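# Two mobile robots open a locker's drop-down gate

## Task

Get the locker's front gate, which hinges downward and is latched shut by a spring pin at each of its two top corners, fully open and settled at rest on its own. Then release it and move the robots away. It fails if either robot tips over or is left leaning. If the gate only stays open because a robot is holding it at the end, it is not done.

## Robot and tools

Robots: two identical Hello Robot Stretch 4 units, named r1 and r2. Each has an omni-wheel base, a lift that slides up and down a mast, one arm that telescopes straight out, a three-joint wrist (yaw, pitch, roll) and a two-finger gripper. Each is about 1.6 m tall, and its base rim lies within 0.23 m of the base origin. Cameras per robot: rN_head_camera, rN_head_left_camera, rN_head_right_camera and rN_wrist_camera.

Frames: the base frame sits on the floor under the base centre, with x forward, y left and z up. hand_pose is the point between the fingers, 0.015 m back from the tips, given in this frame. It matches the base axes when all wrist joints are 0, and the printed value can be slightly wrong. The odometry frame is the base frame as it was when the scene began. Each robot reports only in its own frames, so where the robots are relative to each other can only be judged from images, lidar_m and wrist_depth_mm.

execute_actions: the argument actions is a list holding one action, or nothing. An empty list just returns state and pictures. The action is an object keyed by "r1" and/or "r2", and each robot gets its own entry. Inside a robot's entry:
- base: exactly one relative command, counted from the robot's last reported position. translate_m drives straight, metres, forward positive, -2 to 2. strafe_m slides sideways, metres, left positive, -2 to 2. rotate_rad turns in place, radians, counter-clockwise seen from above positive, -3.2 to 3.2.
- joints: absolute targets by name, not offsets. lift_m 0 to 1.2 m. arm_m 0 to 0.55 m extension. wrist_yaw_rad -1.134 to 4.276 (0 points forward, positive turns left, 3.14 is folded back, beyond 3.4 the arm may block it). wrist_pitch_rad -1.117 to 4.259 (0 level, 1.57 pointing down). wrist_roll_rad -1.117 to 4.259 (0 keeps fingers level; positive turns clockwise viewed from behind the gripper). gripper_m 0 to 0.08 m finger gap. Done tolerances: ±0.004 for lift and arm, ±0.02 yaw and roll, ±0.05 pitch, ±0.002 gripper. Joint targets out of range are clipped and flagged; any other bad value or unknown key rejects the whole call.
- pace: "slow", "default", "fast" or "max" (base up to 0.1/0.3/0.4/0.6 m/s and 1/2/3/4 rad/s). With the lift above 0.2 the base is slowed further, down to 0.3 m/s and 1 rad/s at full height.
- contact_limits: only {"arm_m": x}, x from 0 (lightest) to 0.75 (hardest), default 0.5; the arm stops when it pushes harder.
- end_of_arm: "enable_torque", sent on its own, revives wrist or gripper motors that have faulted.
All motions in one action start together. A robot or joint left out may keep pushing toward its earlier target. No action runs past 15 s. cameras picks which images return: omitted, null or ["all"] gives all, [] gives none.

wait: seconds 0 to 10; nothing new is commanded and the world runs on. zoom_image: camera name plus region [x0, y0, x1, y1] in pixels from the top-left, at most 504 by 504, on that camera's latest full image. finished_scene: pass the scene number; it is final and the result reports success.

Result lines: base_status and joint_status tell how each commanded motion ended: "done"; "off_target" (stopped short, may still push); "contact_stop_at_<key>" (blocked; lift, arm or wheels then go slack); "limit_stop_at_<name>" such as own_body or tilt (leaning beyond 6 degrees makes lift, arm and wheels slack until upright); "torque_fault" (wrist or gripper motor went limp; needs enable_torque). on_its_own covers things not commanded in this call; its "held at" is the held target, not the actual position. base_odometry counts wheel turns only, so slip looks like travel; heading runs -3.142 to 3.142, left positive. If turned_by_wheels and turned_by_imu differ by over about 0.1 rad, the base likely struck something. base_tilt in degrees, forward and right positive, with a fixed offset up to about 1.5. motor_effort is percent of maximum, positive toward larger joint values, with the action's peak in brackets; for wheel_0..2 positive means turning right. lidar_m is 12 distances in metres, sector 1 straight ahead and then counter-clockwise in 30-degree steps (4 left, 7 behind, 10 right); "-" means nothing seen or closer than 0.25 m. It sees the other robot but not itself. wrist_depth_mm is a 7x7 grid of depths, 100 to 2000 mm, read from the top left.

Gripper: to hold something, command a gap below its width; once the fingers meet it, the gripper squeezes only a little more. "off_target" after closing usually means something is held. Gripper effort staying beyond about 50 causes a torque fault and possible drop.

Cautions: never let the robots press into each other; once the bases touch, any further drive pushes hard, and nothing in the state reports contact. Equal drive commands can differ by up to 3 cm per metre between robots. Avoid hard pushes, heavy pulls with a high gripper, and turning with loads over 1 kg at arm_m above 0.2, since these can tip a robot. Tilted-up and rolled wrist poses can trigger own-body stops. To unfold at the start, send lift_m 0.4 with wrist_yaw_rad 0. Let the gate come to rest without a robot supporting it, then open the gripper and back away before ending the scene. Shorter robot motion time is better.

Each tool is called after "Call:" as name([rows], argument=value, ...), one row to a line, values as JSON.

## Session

Call:
execute_actions(actions=[])

Scene clock: 0.00 s.
r1.base_odometry: x=+0.000 y=+0.000 heading=+0.000 (m, m, rad; r1's odometry frame)
r1.turned_by_wheels: +0.000 (rad since the last result)
r1.turned_by_imu: +0.000 (rad since the last result)
r1.base_tilt: forward=+0.1 right=+0.1 (deg)
r1.lidar_m: 2.27 1.62 1.21 1.14 1.15 1.72 - 1.55 3.67 3.54 3.15 2.32
r1.base_status: not commanded
r1.joint_positions: lift_m=+0.288 arm_m=+0.001 wrist_yaw_rad=+3.134 wrist_pitch_rad=-0.004 wrist_roll_rad=+0.019 gripper_m=+0.040
r1.joint_status: not commanded
r1.motor_effort: lift_m=+21 arm_m=-1 wrist_yaw_rad=+1 wrist_pitch_rad=-7 wrist_roll_rad=+2 gripper_m=+0 wheel_0=+0 wheel_1=+0 wheel_2=+0 (%)
r1.hand_pose: x=-0.0405 y=+0.0891 z=+0.4674 quat_wxyz=(+0.004, +0.002, +0.009, +1.000) (m; r1's base frame)
r1.wrist_depth_mm: - 134 - - - - 1499 / - 134 - - - - 1464 / - 128 198 - - - 1464 / 111 135 274 - - - 1499 / 1397 - - - - - 1537 / 1661 1808 1618 1618 1430 1499 1397 / 1182 1255 119 1098 - - 1060
r2.base_odometry: x=+0.000 y=+0.000 heading=+0.000 (m, m, rad; r2's odometry frame)
r2.turned_by_wheels: +0.000 (rad since the last result)
r2.turned_by_imu: +0.000 (rad since the last result)
r2.base_tilt: forward=+0.5 right=+0.5 (deg)
r2.lidar_m: 3.25 1.50 0.86 0.74 0.75 0.91 1.45 1.45 1.73 3.11 3.01 3.74
r2.base_status: not commanded
r2.joint_positions: lift_m=+0.124 arm_m=+0.003 wrist_yaw_rad=+3.209 wrist_pitch_rad=+0.021 wrist_roll_rad=-0.015 gripper_m=+0.040
r2.joint_status: not commanded
r2.motor_effort: lift_m=+23 arm_m=-1 wrist_yaw_rad=+1 wrist_pitch_rad=-8 wrist_roll_rad=-2 gripper_m=-1 wheel_0=+0 wheel_1=-2 wheel_2=+1 (%)
r2.hand_pose: x=-0.0444 y=+0.0729 z=+0.2981 quat_wxyz=(-0.034, -0.010, -0.008, +0.999) (m; r2's base frame)
r2.wrist_depth_mm: - 136 135 1618 1661 1182 891 / - - 133 1618 1661 1160 878 / - 107 132 1618 1708 1182 878 / - 119 135 1576 1661 1160 866 / 164 140 1576 1618 1661 1160 866 / 216 1281 1366 1397 1464 1138 854 / 222 904 131 891 130 931 820
pictures: r1_head_camera, r1_head_left_camera, r1_head_right_camera, r1_wrist_camera, r2_head_camera, r2_head_left_camera, r2_head_right_camera, r2_wrist_camera
Images, in order (width x height): r1_head_camera 420x560, r1_head_left_camera 420x672, r1_head_right_camera 420x672, r1_wrist_camera 616x392, r2_head_camera 420x560, r2_head_left_camera 420x672, r2_head_right_camera 420x672, r2_wrist_camera 616x392.

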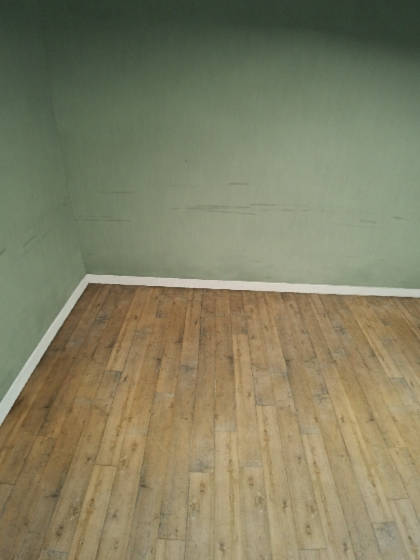

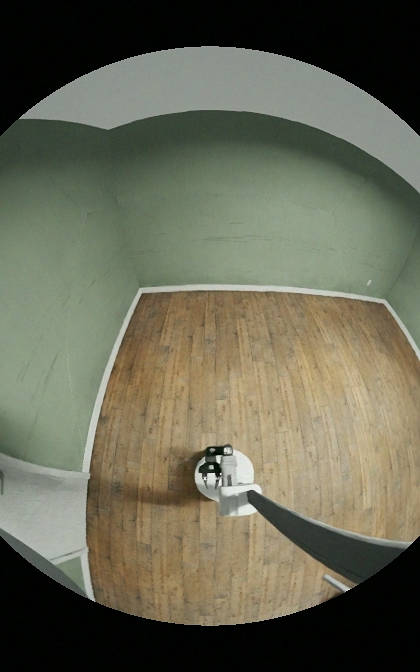

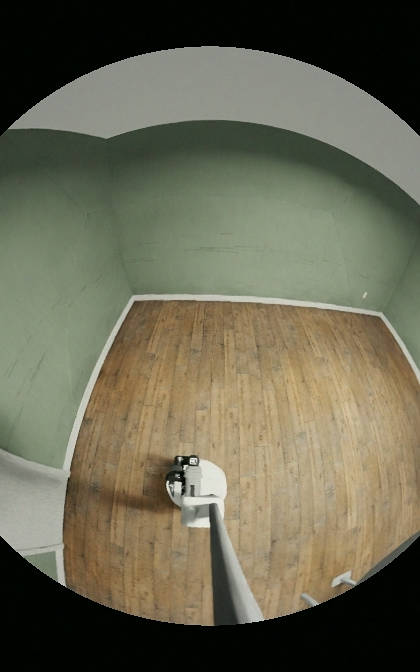

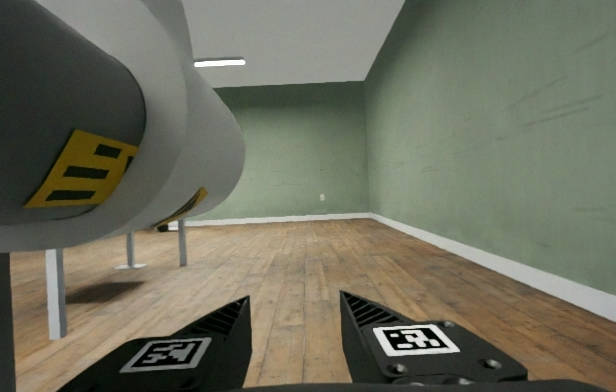

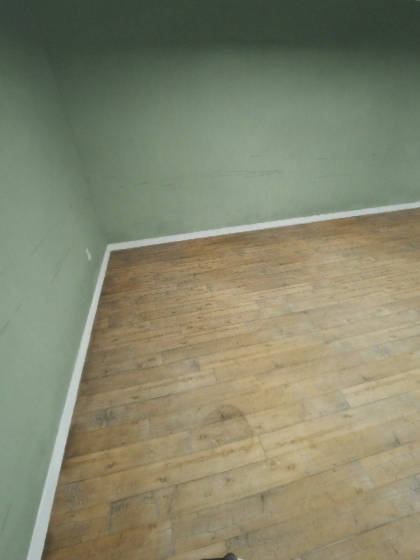

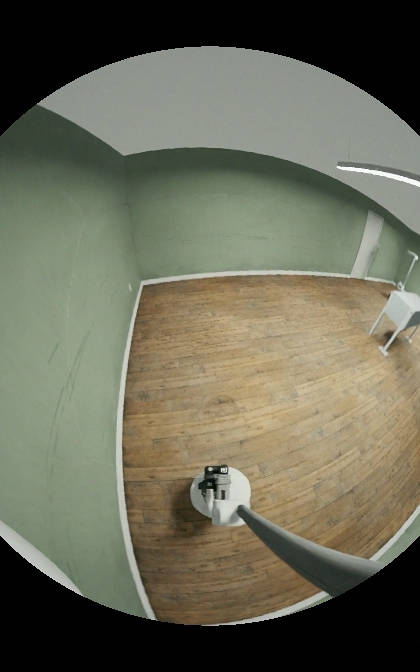

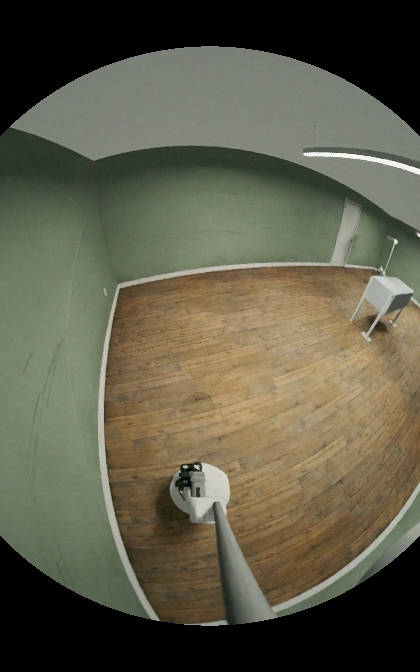

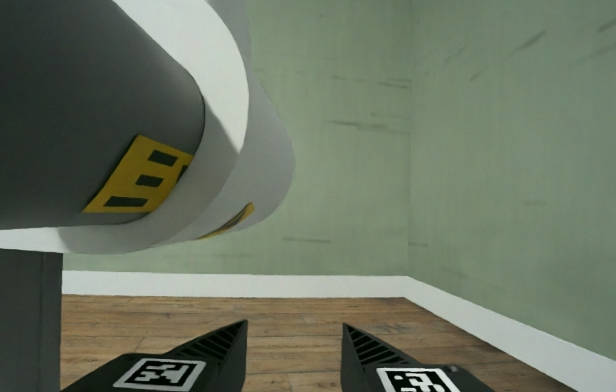

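Call:
zoom_image(camera="r1_wrist_camera", region=[0, 200, 240, 360])

Call:
zoom_image(camera="r2_head_right_camera", region=[320, 190, 420, 360])

Call:
zoom_image(camera="r1_head_right_camera", region=[260, 520, 420, 630])

Region (0, 200, 240, 360) of r1_wrist_camera's 616x392 image, scaled by 2.100.

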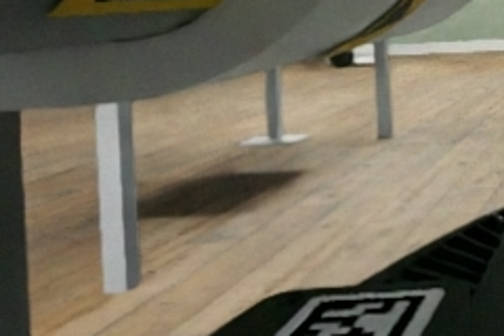

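Region (320, 190, 420, 360) of r2_head_right_camera's 420x672 image, scaled by 2.965, with more detail than that image has; it fills the left 296 columns of this view, and the rest is white.

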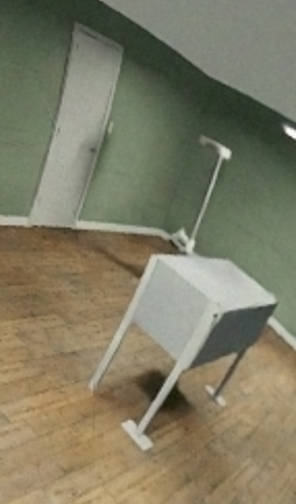

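Region (260, 520, 420, 630) of r1_head_right_camera's 420x672 image, scaled by 3.150, with more detail than that image has; it fills the top 346 rows of this view, and the rest is white.

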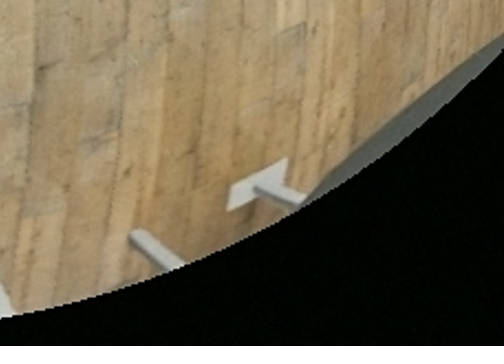

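Call:
execute_actions([
  {"r1": {"base": {"rotate_rad": 3.11}, "joints": {"lift_m": 0.5, "wrist_yaw_rad": 0, "gripper_m": 0.08}, "pace": "max"}, "r2": {"base": {"rotate_rad": -1.36}, "joints": {"gripper_m": 0.08}, "pace": "fast"}},
], cameras=["r1_head_camera", "r1_head_left_camera", "r1_wrist_camera", "r2_head_camera"])

Scene clock: 82.00 s.
r1.base_odometry: x=+0.000 y=+0.000 heading=+3.110 (m, m, rad; r1's odometry frame)
r1.turned_by_wheels: +3.110 (rad since the last result)
r1.turned_by_imu: +3.124 (rad since the last result)
r1.base_tilt: forward=+0.1 right=+0.1 (deg)
r1.lidar_m: 4.94 1.57 3.66 3.53 3.16 2.35 2.27 1.66 1.22 1.15 1.16 1.70
r1.base_status: done
r1.joint_positions: lift_m=+0.500 arm_m=+0.001 wrist_yaw_rad=+0.001 wrist_pitch_rad=-0.004 wrist_roll_rad=+0.019 gripper_m=+0.080
r1.joint_status: all done
r1.motor_effort: lift_m=+24(30) arm_m=-1(1) wrist_yaw_rad=+1(7) wrist_pitch_rad=-7(8) wrist_roll_rad=+2(1) gripper_m=+0(4) wheel_0=+0(10) wheel_1=+0(9) wheel_2=+0(12) (%)
r1.hand_pose: x=+0.3843 y=-0.0873 z=+0.6788 quat_wxyz=(+1.000, +0.009, -0.002, +0.000) (m; r1's base frame)
r1.wrist_depth_mm: - - - - - - 1499 / - - - - - - 1499 / - - - - - - 1499 / 1366 - - - - - 1499 / 1397 - - - - - 1537 / - - - - - 1863 1499 / 1756 108 1464 1537 768 - -
r2.base_odometry: x=+0.000 y=+0.000 heading=-1.359 (m, m, rad; r2's odometry frame)
r2.turned_by_wheels: -1.359 (rad since the last result)
r2.turned_by_imu: -1.365 (rad since the last result)
r2.base_tilt: forward=+0.6 right=+0.4 (deg)
r2.lidar_m: 3.23 2.99 3.42 3.25 1.14 0.78 0.72 0.78 1.05 1.44 1.49 1.98
r2.base_status: done
r2.joint_positions: lift_m=+0.124 arm_m=+0.003 wrist_yaw_rad=+3.209 wrist_pitch_rad=+0.021 wrist_roll_rad=-0.015 gripper_m=+0.080
r2.joint_status: all done
r2.motor_effort: lift_m=+22(23) arm_m=-1(1) wrist_yaw_rad=+1(2) wrist_pitch_rad=-8(7) wrist_roll_rad=-2(2) gripper_m=+1(1) wheel_0=+5(10) wheel_1=+3(12) wheel_2=+2(13) (%)
r2.hand_pose: x=-0.0444 y=+0.0729 z=+0.2981 quat_wxyz=(-0.034, -0.010, -0.008, +0.999) (m; r2's base frame)
r2.wrist_depth_mm: - 136 135 891 878 878 866 / - - 133 891 878 878 866 / - 108 133 878 891 866 878 / - 119 135 878 878 878 854 / 164 140 878 878 866 854 866 / 217 891 878 878 866 854 854 / 207 122 820 842 149 831 831
pictures: r1_head_camera, r1_head_left_camera, r1_wrist_camera, r2_head_camera
Images, in order (width x height): r1_head_camera 420x560, r1_head_left_camera 420x672, r1_wrist_camera 616x392, r2_head_camera 420x560.

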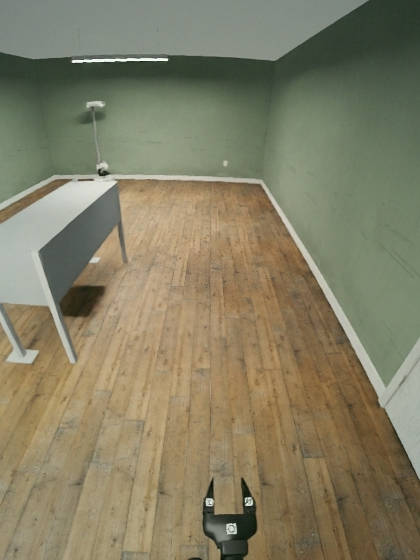

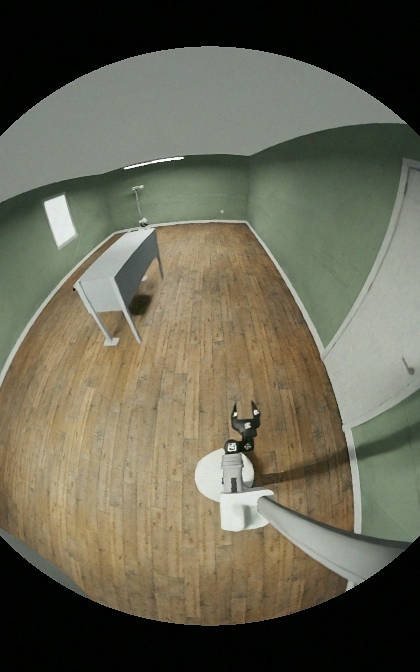

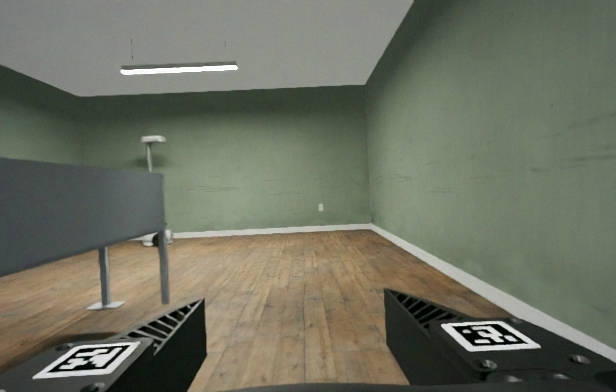

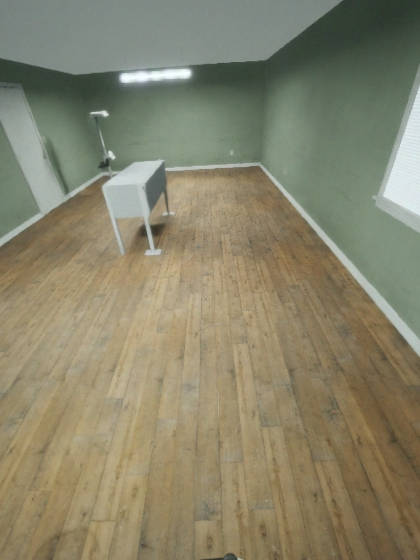

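Call:
zoom_image(camera="r1_wrist_camera", region=[0, 130, 210, 320])

Call:
zoom_image(camera="r2_head_camera", region=[90, 150, 190, 265])

Call:
zoom_image(camera="r1_head_camera", region=[0, 165, 200, 375])

Region (0, 130, 210, 320) of r1_wrist_camera's 616x392 image, scaled by 2.400; it fills the top 456 rows of this view, and the rest is white.

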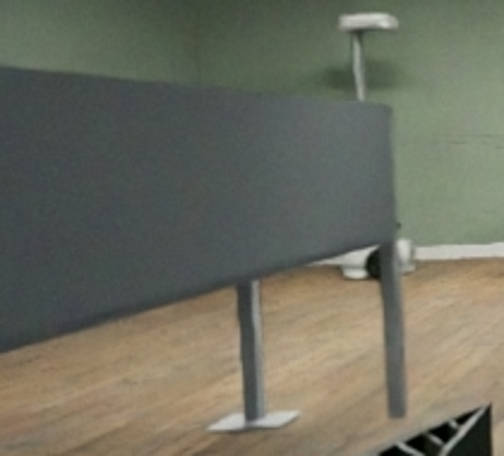

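Region (90, 150, 190, 265) of r2_head_camera's 420x560 image, scaled by 4.383, with more detail than that image has; it fills the left 438 columns of this view, and the rest is white.

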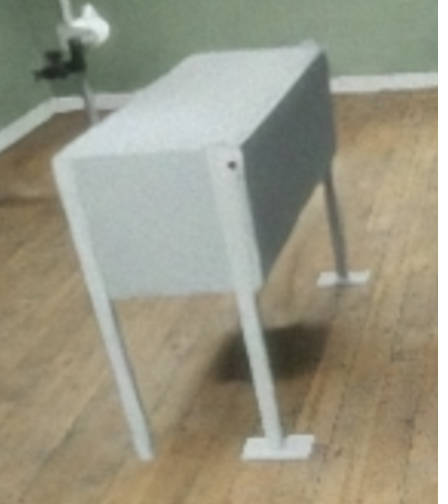

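Region (0, 165, 200, 375) of r1_head_camera's 420x560 image, scaled by 2.400, with more detail than that image has; it fills the left 480 columns of this view, and the rest is white.

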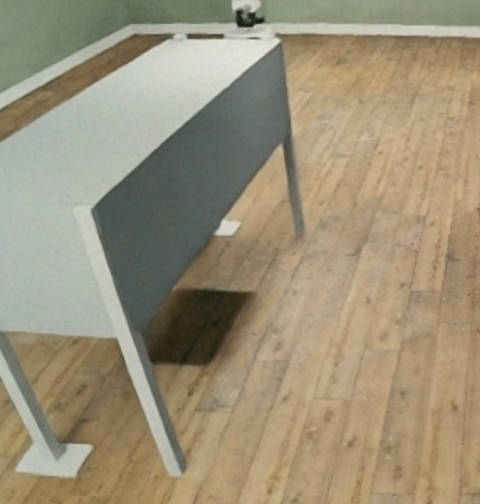

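Call:
execute_actions([
  {"r1": {"base": {"strafe_m": 1.42}, "joints": {"lift_m": 0.66}, "pace": "max"}, "r2": {"base": {"translate_m": 2.0}, "joints": {"lift_m": 0.66, "wrist_yaw_rad": 0}, "pace": "max"}},
], cameras=["r1_head_camera", "r1_wrist_camera", "r2_head_camera", "r2_head_left_camera", "r2_wrist_camera"])

Scene clock: 132.83 s.
r1.base_odometry: x=-0.045 y=-1.419 heading=+3.110 (m, m, rad; r1's odometry frame)
r1.turned_by_wheels: +0.000 (rad since the last result)
r1.turned_by_imu: +0.002 (rad since the last result)
r1.base_tilt: forward=+0.1 right=+0.1 (deg)
r1.lidar_m: 1.31 2.96 2.19 2.09 2.21 2.32 2.25 2.37 2.70 2.58 2.69 1.39
r1.base_status: done
r1.joint_positions: lift_m=+0.660 arm_m=+0.001 wrist_yaw_rad=+0.000 wrist_pitch_rad=-0.004 wrist_roll_rad=+0.019 gripper_m=+0.080
r1.joint_status: all done
r1.motor_effort: lift_m=+21(30) arm_m=-1(1) wrist_yaw_rad=+2(0) wrist_pitch_rad=-8(8) wrist_roll_rad=+1(1) gripper_m=+2(1) wheel_0=+0(11) wheel_1=+0(12) wheel_2=+1(1) (%)
r1.hand_pose: x=+0.3842 y=-0.0874 z=+0.8390 quat_wxyz=(+1.000, +0.009, -0.002, +0.000) (m; r1's base frame)
r1.wrist_depth_mm: - - - - - - - / - - - - - - - / - - - - - - - / - - - - 1118 - - / - - - 1138 1098 - - / - - - - 1118 1118 - / - 108 1808 1863 931 - -
r2.base_odometry: x=+0.421 y=-1.955 heading=-1.359 (m, m, rad; r2's odometry frame)
r2.turned_by_wheels: +0.000 (rad since the last result)
r2.turned_by_imu: -0.010 (rad since the last result)
r2.base_tilt: forward=+0.5 right=+0.3 (deg)
r2.lidar_m: 3.42 1.19 1.21 3.33 3.44 2.91 2.77 2.09 1.40 1.33 1.43 1.90
r2.base_status: done
r2.joint_positions: lift_m=+0.660 arm_m=+0.003 wrist_yaw_rad=+0.000 wrist_pitch_rad=+0.021 wrist_roll_rad=-0.015 gripper_m=+0.080
r2.joint_status: all done
r2.motor_effort: lift_m=+27(32) arm_m=-1(1) wrist_yaw_rad=+0(6) wrist_pitch_rad=-8(8) wrist_roll_rad=-2(2) gripper_m=+0(0) wheel_0=+1(12) wheel_1=+1(6) wheel_2=+1(17) (%)
r2.hand_pose: x=+0.3863 y=-0.0874 z=+0.8334 quat_wxyz=(+1.000, -0.007, +0.010, +0.000) (m; r2's base frame)
r2.wrist_depth_mm: - - - - - - 1863 / - - - - - - 1921 / - - - - - - 1863 / - - - - - - 1863 / 1397 - - - - - 1863 / - - - - - - 1756 / - 121 - - 149 - 1756
pictures: r1_head_camera, r1_wrist_camera, r2_head_camera, r2_head_left_camera, r2_wrist_camera
Images, in order (width x height): r1_head_camera 420x560, r1_wrist_camera 616x392, r2_head_camera 420x560, r2_head_left_camera 420x672, r2_wrist_camera 616x392.

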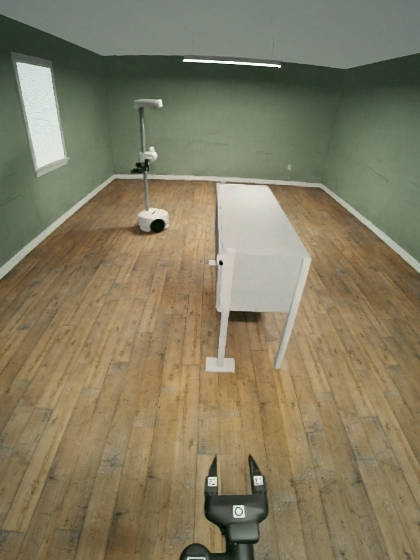

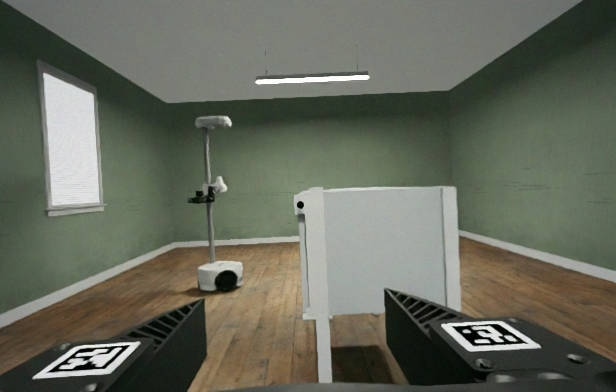

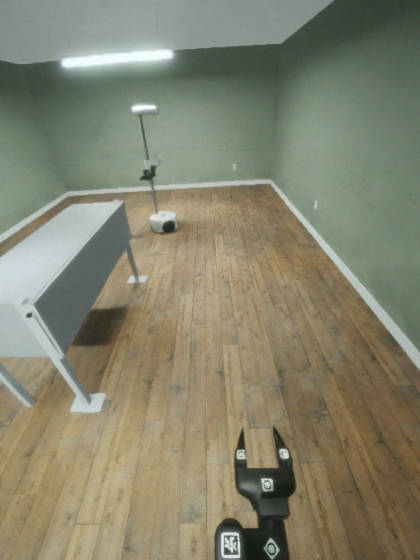

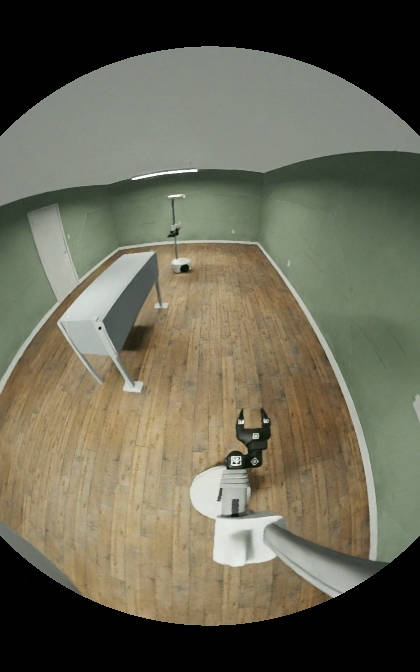

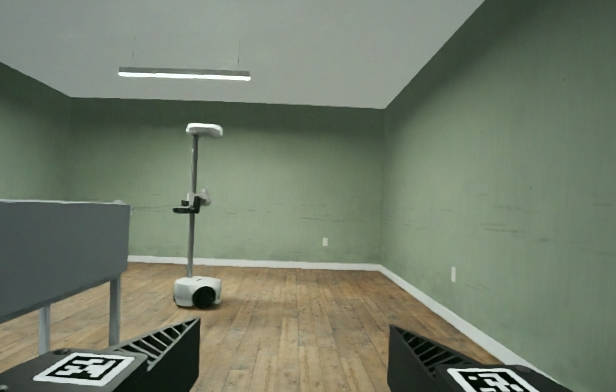

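Call:
zoom_image(camera="r1_wrist_camera", region=[270, 170, 350, 250])

Call:
zoom_image(camera="r2_wrist_camera", region=[0, 170, 220, 370])

Call:
zoom_image(camera="r1_head_camera", region=[190, 170, 320, 320])

Region (270, 170, 350, 250) of r1_wrist_camera's 616x392 image, scaled by 6.300.

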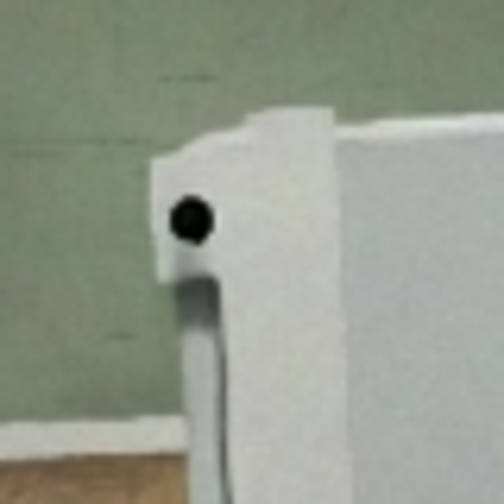

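Region (0, 170, 220, 370) of r2_wrist_camera's 616x392 image, scaled by 2.291; it fills the top 458 rows of this view, and the rest is white.

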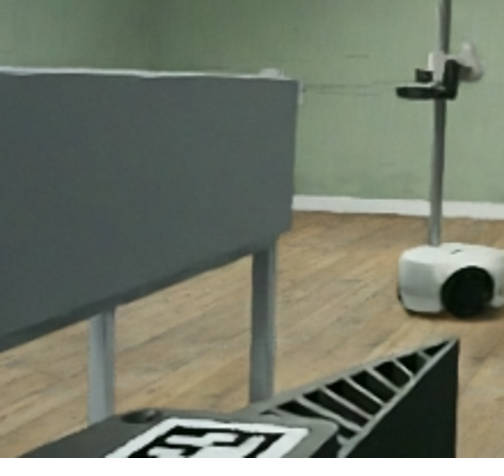

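Region (190, 170, 320, 320) of r1_head_camera's 420x560 image, scaled by 3.360, with more detail than that image has; it fills the left 437 columns of this view, and the rest is white.

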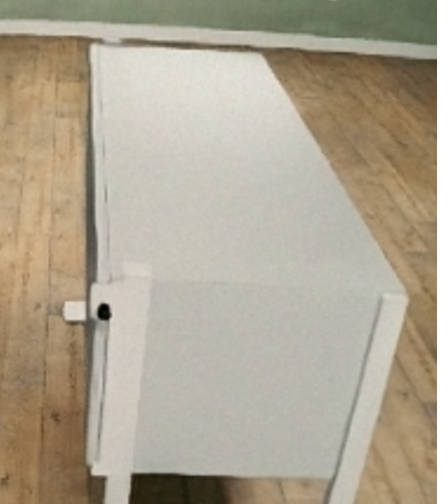

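Call:
execute_actions([
  {"r1": {"base": {"translate_m": 0.65}, "joints": {"lift_m": 0.673, "arm_m": 0.13}, "pace": "max"}, "r2": {"base": {"strafe_m": 0.9}, "joints": {"lift_m": 0.672, "arm_m": 0.25}, "pace": "max"}},
], cameras=["r1_head_camera", "r1_wrist_camera", "r2_head_camera", "r2_wrist_camera"])

Scene clock: 194.93 s.
r1.base_odometry: x=-0.694 y=-1.399 heading=+3.110 (m, m, rad; r1's odometry frame)
r1.turned_by_wheels: +0.000 (rad since the last result)
r1.turned_by_imu: +0.000 (rad since the last result)
r1.base_tilt: forward=+0.1 right=+0.1 (deg)
r1.lidar_m: 0.65 2.95 2.18 2.09 2.20 2.98 2.91 3.06 2.71 2.55 2.73 0.71
r1.base_status: done
r1.joint_positions: lift_m=+0.673 arm_m=+0.129 wrist_yaw_rad=+0.000 wrist_pitch_rad=-0.004 wrist_roll_rad=+0.019 gripper_m=+0.080
r1.joint_status: all done
r1.motor_effort: lift_m=+23(24) arm_m=+5(6) wrist_yaw_rad=+3(3) wrist_pitch_rad=-8(8) wrist_roll_rad=+1(2) gripper_m=+0(0) wheel_0=-1(5) wheel_1=-2(5) wheel_2=-1(10) (%)
r1.hand_pose: x=+0.5127 y=-0.0874 z=+0.8518 quat_wxyz=(+1.000, +0.009, -0.002, +0.000) (m; r1's base frame)
r1.wrist_depth_mm: - - - - - - - / - - - - - - - / - - - - - - - / - - - - 732 597 504 / - - - 332 351 349 351 / - - - 343 334 353 353 / - 108 1808 343 241 - -
r2.base_odometry: x=+1.301 y=-1.766 heading=-1.359 (m, m, rad; r2's odometry frame)
r2.turned_by_wheels: +0.000 (rad since the last result)
r2.turned_by_imu: +0.001 (rad since the last result)
r2.base_tilt: forward=+0.5 right=+0.3 (deg)
r2.lidar_m: 0.84 0.91 2.54 2.42 2.49 2.94 2.80 2.90 2.44 2.26 2.37 3.15
r2.base_status: done
r2.joint_positions: lift_m=+0.672 arm_m=+0.249 wrist_yaw_rad=+0.000 wrist_pitch_rad=+0.021 wrist_roll_rad=-0.015 gripper_m=+0.080
r2.joint_status: all done
r2.motor_effort: lift_m=+26(30) arm_m=+5(8) wrist_yaw_rad=+1(2) wrist_pitch_rad=-7(8) wrist_roll_rad=-2(2) gripper_m=+0(0) wheel_0=+1(14) wheel_1=-2(16) wheel_2=+0(1) (%)
r2.hand_pose: x=+0.6326 y=-0.0874 z=+0.8454 quat_wxyz=(+1.000, -0.007, +0.010, +0.000) (m; r2's base frame)
r2.wrist_depth_mm: - - - - - - - / - - - - - - - / - - - - - - - / - - - - - - - / 413 413 397 - - - - / 410 410 397 - - - - / 407 122 394 - 149 - -
pictures: r1_head_camera, r1_wrist_camera, r2_head_camera, r2_wrist_camera
Images, in order (width x height): r1_head_camera 420x560, r1_wrist_camera 616x392, r2_head_camera 420x560, r2_wrist_camera 616x392.

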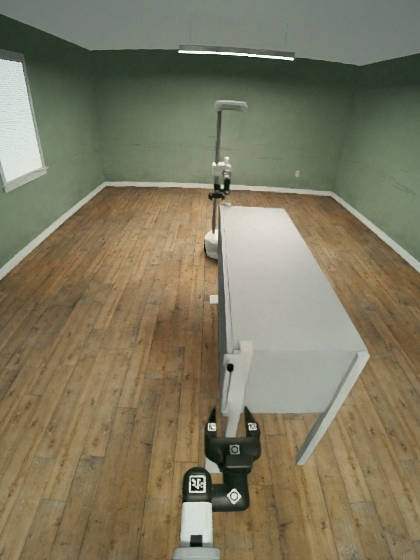

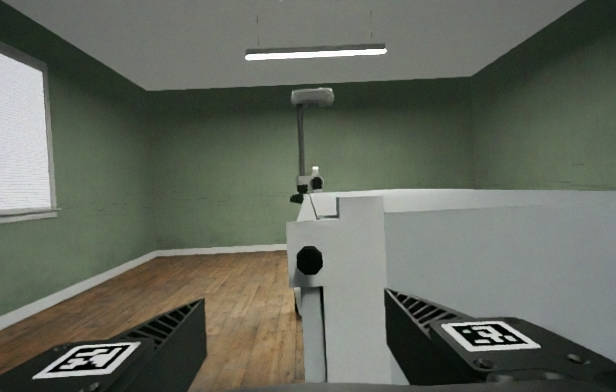

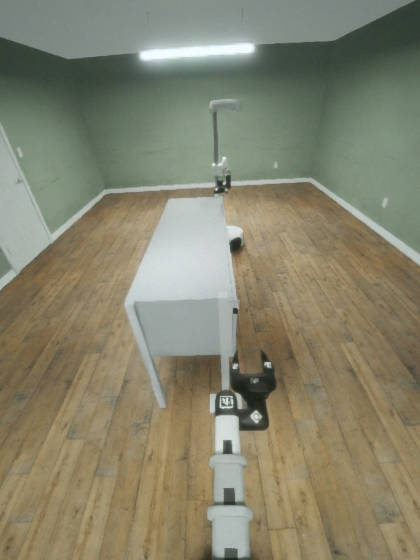

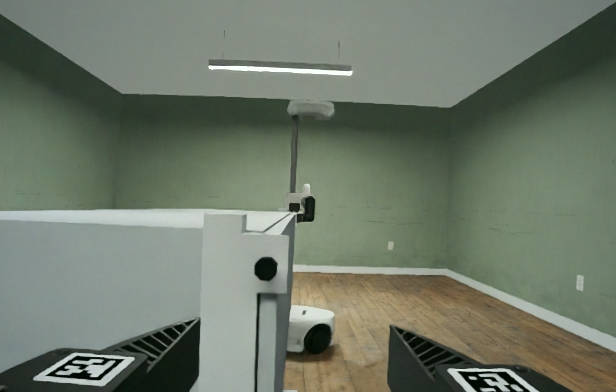

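Call:
zoom_image(camera="r1_wrist_camera", region=[260, 180, 380, 300])

Call:
zoom_image(camera="r2_wrist_camera", region=[210, 190, 330, 310])

Call:
zoom_image(camera="r1_wrist_camera", region=[180, 272, 420, 392])

Call:
zoom_image(camera="r2_wrist_camera", region=[180, 272, 420, 392])

Region (260, 180, 380, 300) of r1_wrist_camera's 616x392 image, scaled by 4.200.

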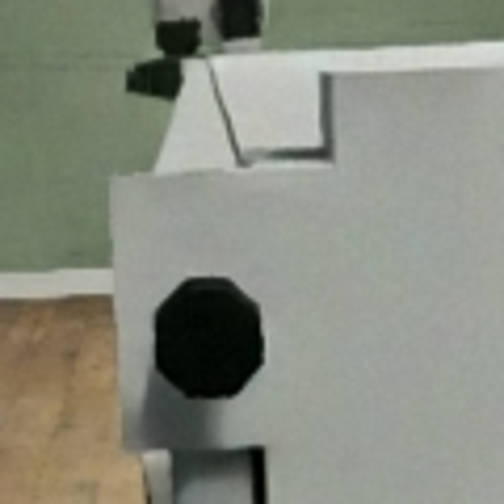

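Region (210, 190, 330, 310) of r2_wrist_camera's 616x392 image, scaled by 4.200.

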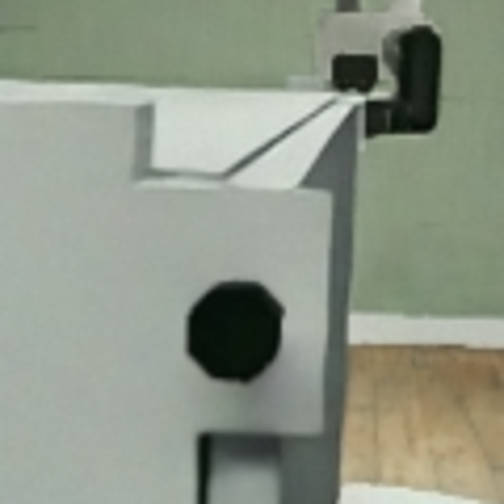

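Region (180, 272, 420, 392) of r1_wrist_camera's 616x392 image, scaled by 2.100.

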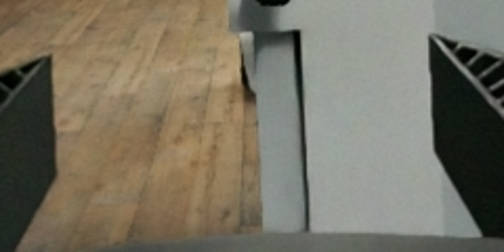

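Region (180, 272, 420, 392) of r2_wrist_camera's 616x392 image, scaled by 2.100.

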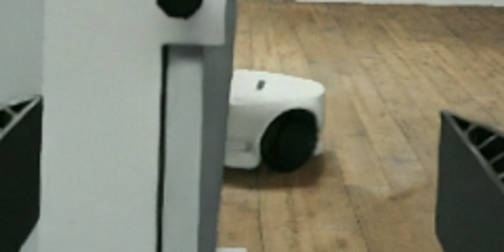

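Call:
execute_actions([
  {"r1": {"base": {"rotate_rad": -0.016}, "joints": {"arm_m": 0.283, "gripper_m": 0.06}, "contact_limits": {"arm_m": 0.25}}, "r2": {"base": {"strafe_m": 0.0345}, "joints": {"arm_m": 0.469, "lift_m": 0.674, "gripper_m": 0.06}, "contact_limits": {"arm_m": 0.25}}},
], cameras=["r1_head_camera", "r1_wrist_camera", "r2_head_camera", "r2_wrist_camera"])

Scene clock: 247.03 s.
r1.base_odometry: x=-0.694 y=-1.399 heading=+3.094 (m, m, rad; r1's odometry frame)
r1.turned_by_wheels: -0.016 (rad since the last result)
r1.turned_by_imu: -0.015 (rad since the last result)
r1.base_tilt: forward=+0.1 right=+0.1 (deg)
r1.lidar_m: 0.68 2.97 2.17 2.09 2.19 3.01 2.94 3.05 2.74 2.57 2.70 0.71
r1.base_status: done
r1.joint_positions: lift_m=+0.673 arm_m=+0.282 wrist_yaw_rad=+0.000 wrist_pitch_rad=-0.004 wrist_roll_rad=+0.019 gripper_m=+0.060
r1.joint_status: all done
r1.motor_effort: lift_m=+23(23) arm_m=+5(6) wrist_yaw_rad=+1(3) wrist_pitch_rad=-8(8) wrist_roll_rad=+1(1) gripper_m=-3(1) wheel_0=+1(2) wheel_1=+0(3) wheel_2=-2(1) (%)
r1.contact_limits: arm_m 0.25
r1.hand_pose: x=+0.6656 y=-0.0874 z=+0.8518 quat_wxyz=(+1.000, +0.009, -0.002, +0.000) (m; r1's base frame)
r1.wrist_depth_mm: - - - - - - - / - - - - - - - / - - - - - - - / - - - - 778 585 504 / - - - 181 182 202 202 / - - - 182 159 203 204 / - - 146 182 139 - -
r2.base_odometry: x=+1.334 y=-1.759 heading=-1.359 (m, m, rad; r2's odometry frame)
r2.turned_by_wheels: +0.000 (rad since the last result)
r2.turned_by_imu: -0.002 (rad since the last result)
r2.base_tilt: forward=+0.6 right=+0.3 (deg)
r2.lidar_m: 0.86 0.88 2.50 2.39 2.49 2.96 2.81 2.89 2.46 2.29 2.39 3.22
r2.base_status: done
r2.joint_positions: lift_m=+0.674 arm_m=+0.468 wrist_yaw_rad=+0.000 wrist_pitch_rad=+0.021 wrist_roll_rad=-0.015 gripper_m=+0.060
r2.joint_status: all done
r2.motor_effort: lift_m=+27(24) arm_m=+5(3) wrist_yaw_rad=+0(2) wrist_pitch_rad=-7(7) wrist_roll_rad=-2(2) gripper_m=-4(2) wheel_0=-3(10) wheel_1=+2(10) wheel_2=+0(1) (%)
r2.contact_limits: arm_m 0.25
r2.hand_pose: x=+0.8516 y=-0.0874 z=+0.8473 quat_wxyz=(+1.000, -0.007, +0.010, +0.000) (m; r2's base frame)
r2.wrist_depth_mm: - - - - - - - / - - - - - - - / - - - - - - - / - - - - - - - / 198 198 180 462 - - - / 195 196 179 180 - - - / 195 120 167 145 140 - -
pictures: r1_head_camera, r1_wrist_camera, r2_head_camera, r2_wrist_camera
Images, in order (width x height): r1_head_camera 420x560, r1_wrist_camera 616x392, r2_head_camera 420x560, r2_wrist_camera 616x392.

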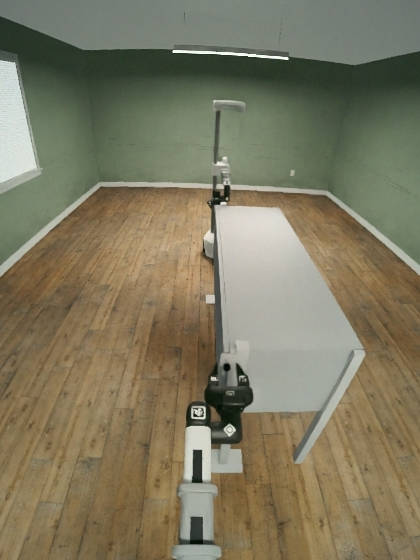

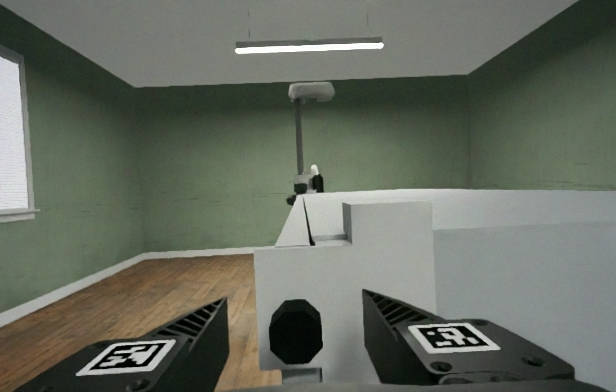

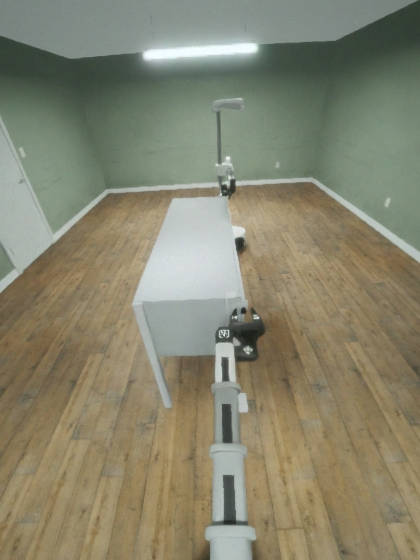

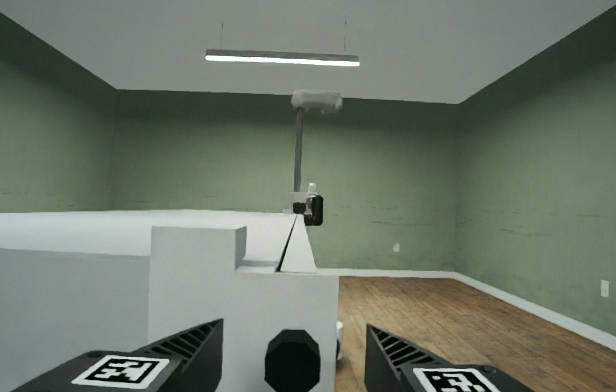

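Call:
execute_actions([
  {"r1": {"joints": {"arm_m": 0.291, "gripper_m": 0.01}, "contact_limits": {"arm_m": 0.3}, "pace": "fast"}, "r2": {"joints": {"arm_m": 0.479, "gripper_m": 0.01}, "contact_limits": {"arm_m": 0.3}, "pace": "fast"}},
], cameras=["r1_wrist_camera", "r2_wrist_camera"])

Scene clock: 257.97 s.
r1.base_odometry: x=-0.694 y=-1.399 heading=+3.094 (m, m, rad; r1's odometry frame)
r1.turned_by_wheels: +0.000 (rad since the last result)
r1.turned_by_imu: +0.001 (rad since the last result)
r1.base_tilt: forward=+0.1 right=+0.1 (deg)
r1.lidar_m: 0.68 3.00 2.19 2.09 2.18 2.99 2.92 3.05 2.73 2.59 2.73 0.72
r1.base_status: not commanded
r1.joint_positions: lift_m=+0.673 arm_m=+0.290 wrist_yaw_rad=+0.000 wrist_pitch_rad=-0.004 wrist_roll_rad=+0.020 gripper_m=+0.019
r1.joint_status: gripper_m off_target (ended at +0.019, target +0.010); the others done
r1.on_its_own: gripper_m is held at +0.015, not at your +0.010, by its contact guard: the fingers met something
r1.motor_effort: lift_m=+23(23) arm_m=+5(7) wrist_yaw_rad=+1(3) wrist_pitch_rad=-8(8) wrist_roll_rad=-1(1) gripper_m=-35(35) wheel_0=+1(1) wheel_1=+0(0) wheel_2=-2(2) (%)
r1.contact_limits: arm_m 0.3
r1.hand_pose: x=+0.6736 y=-0.0874 z=+0.8518 quat_wxyz=(+1.000, +0.010, -0.002, +0.000) (m; r1's base frame)
r1.wrist_depth_mm: - - - - - - - / - - - - - - - / - - - - - - - / - - - - 768 569 492 / - - - 174 174 194 195 / - - - 153 175 195 195 / - - 104 138 - 195 196
r2.base_odometry: x=+1.334 y=-1.759 heading=-1.359 (m, m, rad; r2's odometry frame)
r2.turned_by_wheels: +0.000 (rad since the last result)
r2.turned_by_imu: -0.001 (rad since the last result)
r2.base_tilt: forward=+0.6 right=+0.5 (deg)
r2.lidar_m: 0.85 0.91 2.50 2.39 2.47 2.92 2.81 2.91 2.43 2.28 2.39 3.20
r2.base_status: not commanded
r2.joint_positions: lift_m=+0.674 arm_m=+0.478 wrist_yaw_rad=+0.001 wrist_pitch_rad=+0.021 wrist_roll_rad=-0.014 gripper_m=+0.019
r2.joint_status: gripper_m off_target (ended at +0.019, target +0.010); the others done
r2.on_its_own: gripper_m is held at +0.015, not at your +0.010, by its contact guard: the fingers met something
r2.motor_effort: lift_m=+27(27) arm_m=+5(7) wrist_yaw_rad=-2(1) wrist_pitch_rad=-7(7) wrist_roll_rad=-5(4) gripper_m=-39(40) wheel_0=-4(3) wheel_1=+2(2) wheel_2=+0(0) (%)
r2.contact_limits: arm_m 0.3
r2.hand_pose: x=+0.8616 y=-0.0873 z=+0.8473 quat_wxyz=(+1.000, -0.007, +0.010, +0.000) (m; r2's base frame)
r2.wrist_depth_mm: - - - - - - - / - - - - - - - / - - - - - - - / - - - - - - - / 195 187 170 477 - - - / 186 186 169 170 - - - / 185 186 124 134 - - -
pictures: r1_wrist_camera, r2_wrist_camera
Images, in order (width x height): r1_wrist_camera 616x392, r2_wrist_camera 616x392.

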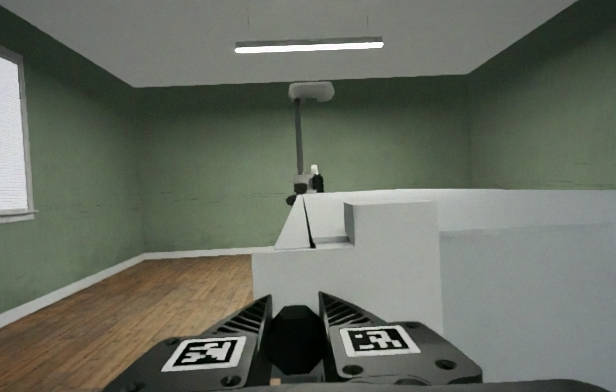

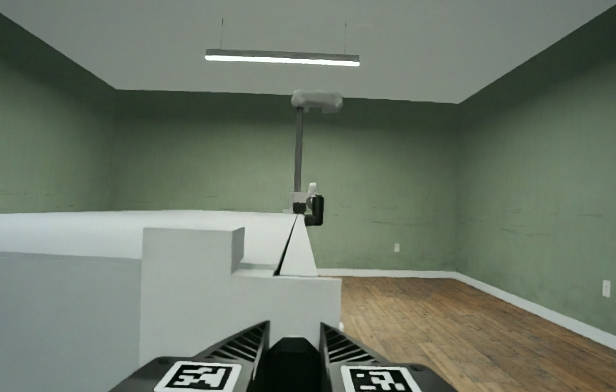

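Call:
execute_actions([
  {"r1": {"joints": {"arm_m": 0.278}, "pace": "slow"}, "r2": {"joints": {"arm_m": 0.466}, "pace": "slow"}},
], cameras=["r1_head_camera", "r1_wrist_camera", "r2_wrist_camera"])

Scene clock: 280.77 s.
r1.base_odometry: x=-0.695 y=-1.399 heading=+3.095 (m, m, rad; r1's odometry frame)
r1.turned_by_wheels: +0.001 (rad since the last result)
r1.turned_by_imu: -0.011 (rad since the last result)
r1.base_tilt: forward=+0.2 right=+0.1 (deg)
r1.lidar_m: 0.67 3.07 2.20 2.09 2.17 2.97 2.91 3.01 2.75 2.57 2.70 0.71
r1.base_status: not commanded
r1.joint_positions: lift_m=+0.673 arm_m=+0.281 wrist_yaw_rad=+0.012 wrist_pitch_rad=-0.002 wrist_roll_rad=+0.020 gripper_m=+0.019
r1.joint_status: all done
r1.on_its_own: gripper_m is held at +0.015, not at your +0.010, by its contact guard: the fingers met something; wrist_yaw_rad is at rest, and its effort (-31) is outside its rest range (-13 to +13)
r1.motor_effort: lift_m=+23(23) arm_m=-15(16) wrist_yaw_rad=-31(32) wrist_pitch_rad=-12(12) wrist_roll_rad=-2(3) gripper_m=-33(34) wheel_0=-1(7) wheel_1=-2(5) wheel_2=+14(14) (%)
r1.hand_pose: x=+0.6653 y=-0.0849 z=+0.8515 quat_wxyz=(+1.000, +0.010, -0.001, +0.006) (m; r1's base frame)
r1.wrist_depth_mm: - - - - - - - / - - - - - - - / - - - - - - - / - - - 1708 759 559 484 / - - 452 179 179 199 198 / - 220 294 152 179 199 200 / 1863 187 104 138 - 200 200
r2.base_odometry: x=+1.335 y=-1.759 heading=-1.359 (m, m, rad; r2's odometry frame)
r2.turned_by_wheels: +0.001 (rad since the last result)
r2.turned_by_imu: -0.011 (rad since the last result)
r2.base_tilt: forward=+0.5 right=+0.4 (deg)
r2.lidar_m: 0.83 0.89 2.55 2.39 2.45 2.95 2.79 2.93 2.48 2.28 2.41 3.15
r2.base_status: not commanded
r2.joint_positions: lift_m=+0.674 arm_m=+0.469 wrist_yaw_rad=+0.016 wrist_pitch_rad=+0.022 wrist_roll_rad=-0.014 gripper_m=+0.019
r2.joint_status: all done
r2.on_its_own: gripper_m is held at +0.015, not at your +0.010, by its contact guard: the fingers met something; wrist_yaw_rad is at rest, and its effort (-44) is outside its rest range (-13 to +13)
r2.motor_effort: lift_m=+27(27) arm_m=-15(14) wrist_yaw_rad=-44(44) wrist_pitch_rad=-10(10) wrist_roll_rad=-5(4) gripper_m=-38(39) wheel_0=-4(7) wheel_1=-4(4) wheel_2=+13(13) (%)
r2.hand_pose: x=+0.8536 y=-0.0841 z=+0.8472 quat_wxyz=(+1.000, -0.007, +0.011, +0.008) (m; r2's base frame)
r2.wrist_depth_mm: - - - - - - - / - - - - - - - / - - - - - - - / - - - - - - - / 195 193 175 1078 - - - / 191 192 175 175 351 239 - / 191 191 124 134 245 189 -
pictures: r1_head_camera, r1_wrist_camera, r2_wrist_camera
Images, in order (width x height): r1_head_camera 420x560, r1_wrist_camera 616x392, r2_wrist_camera 616x392.

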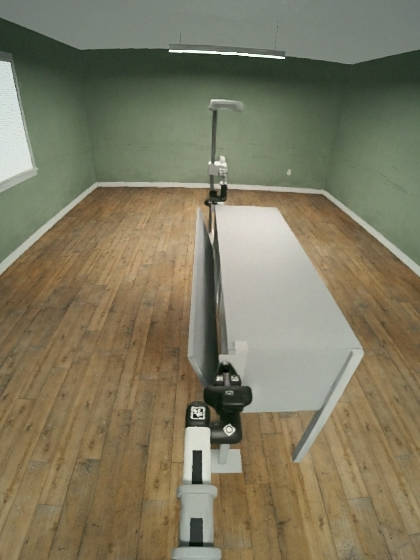

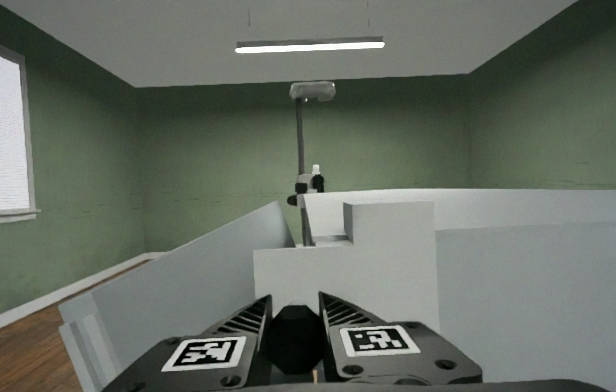

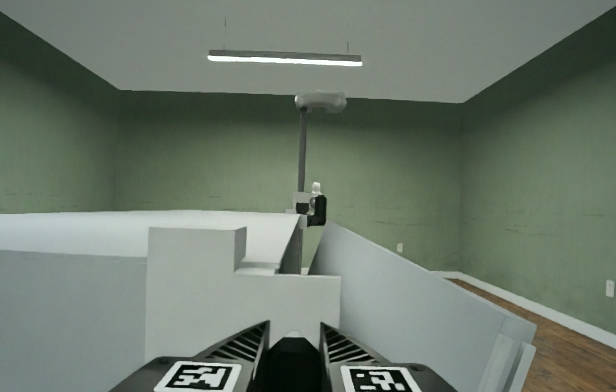

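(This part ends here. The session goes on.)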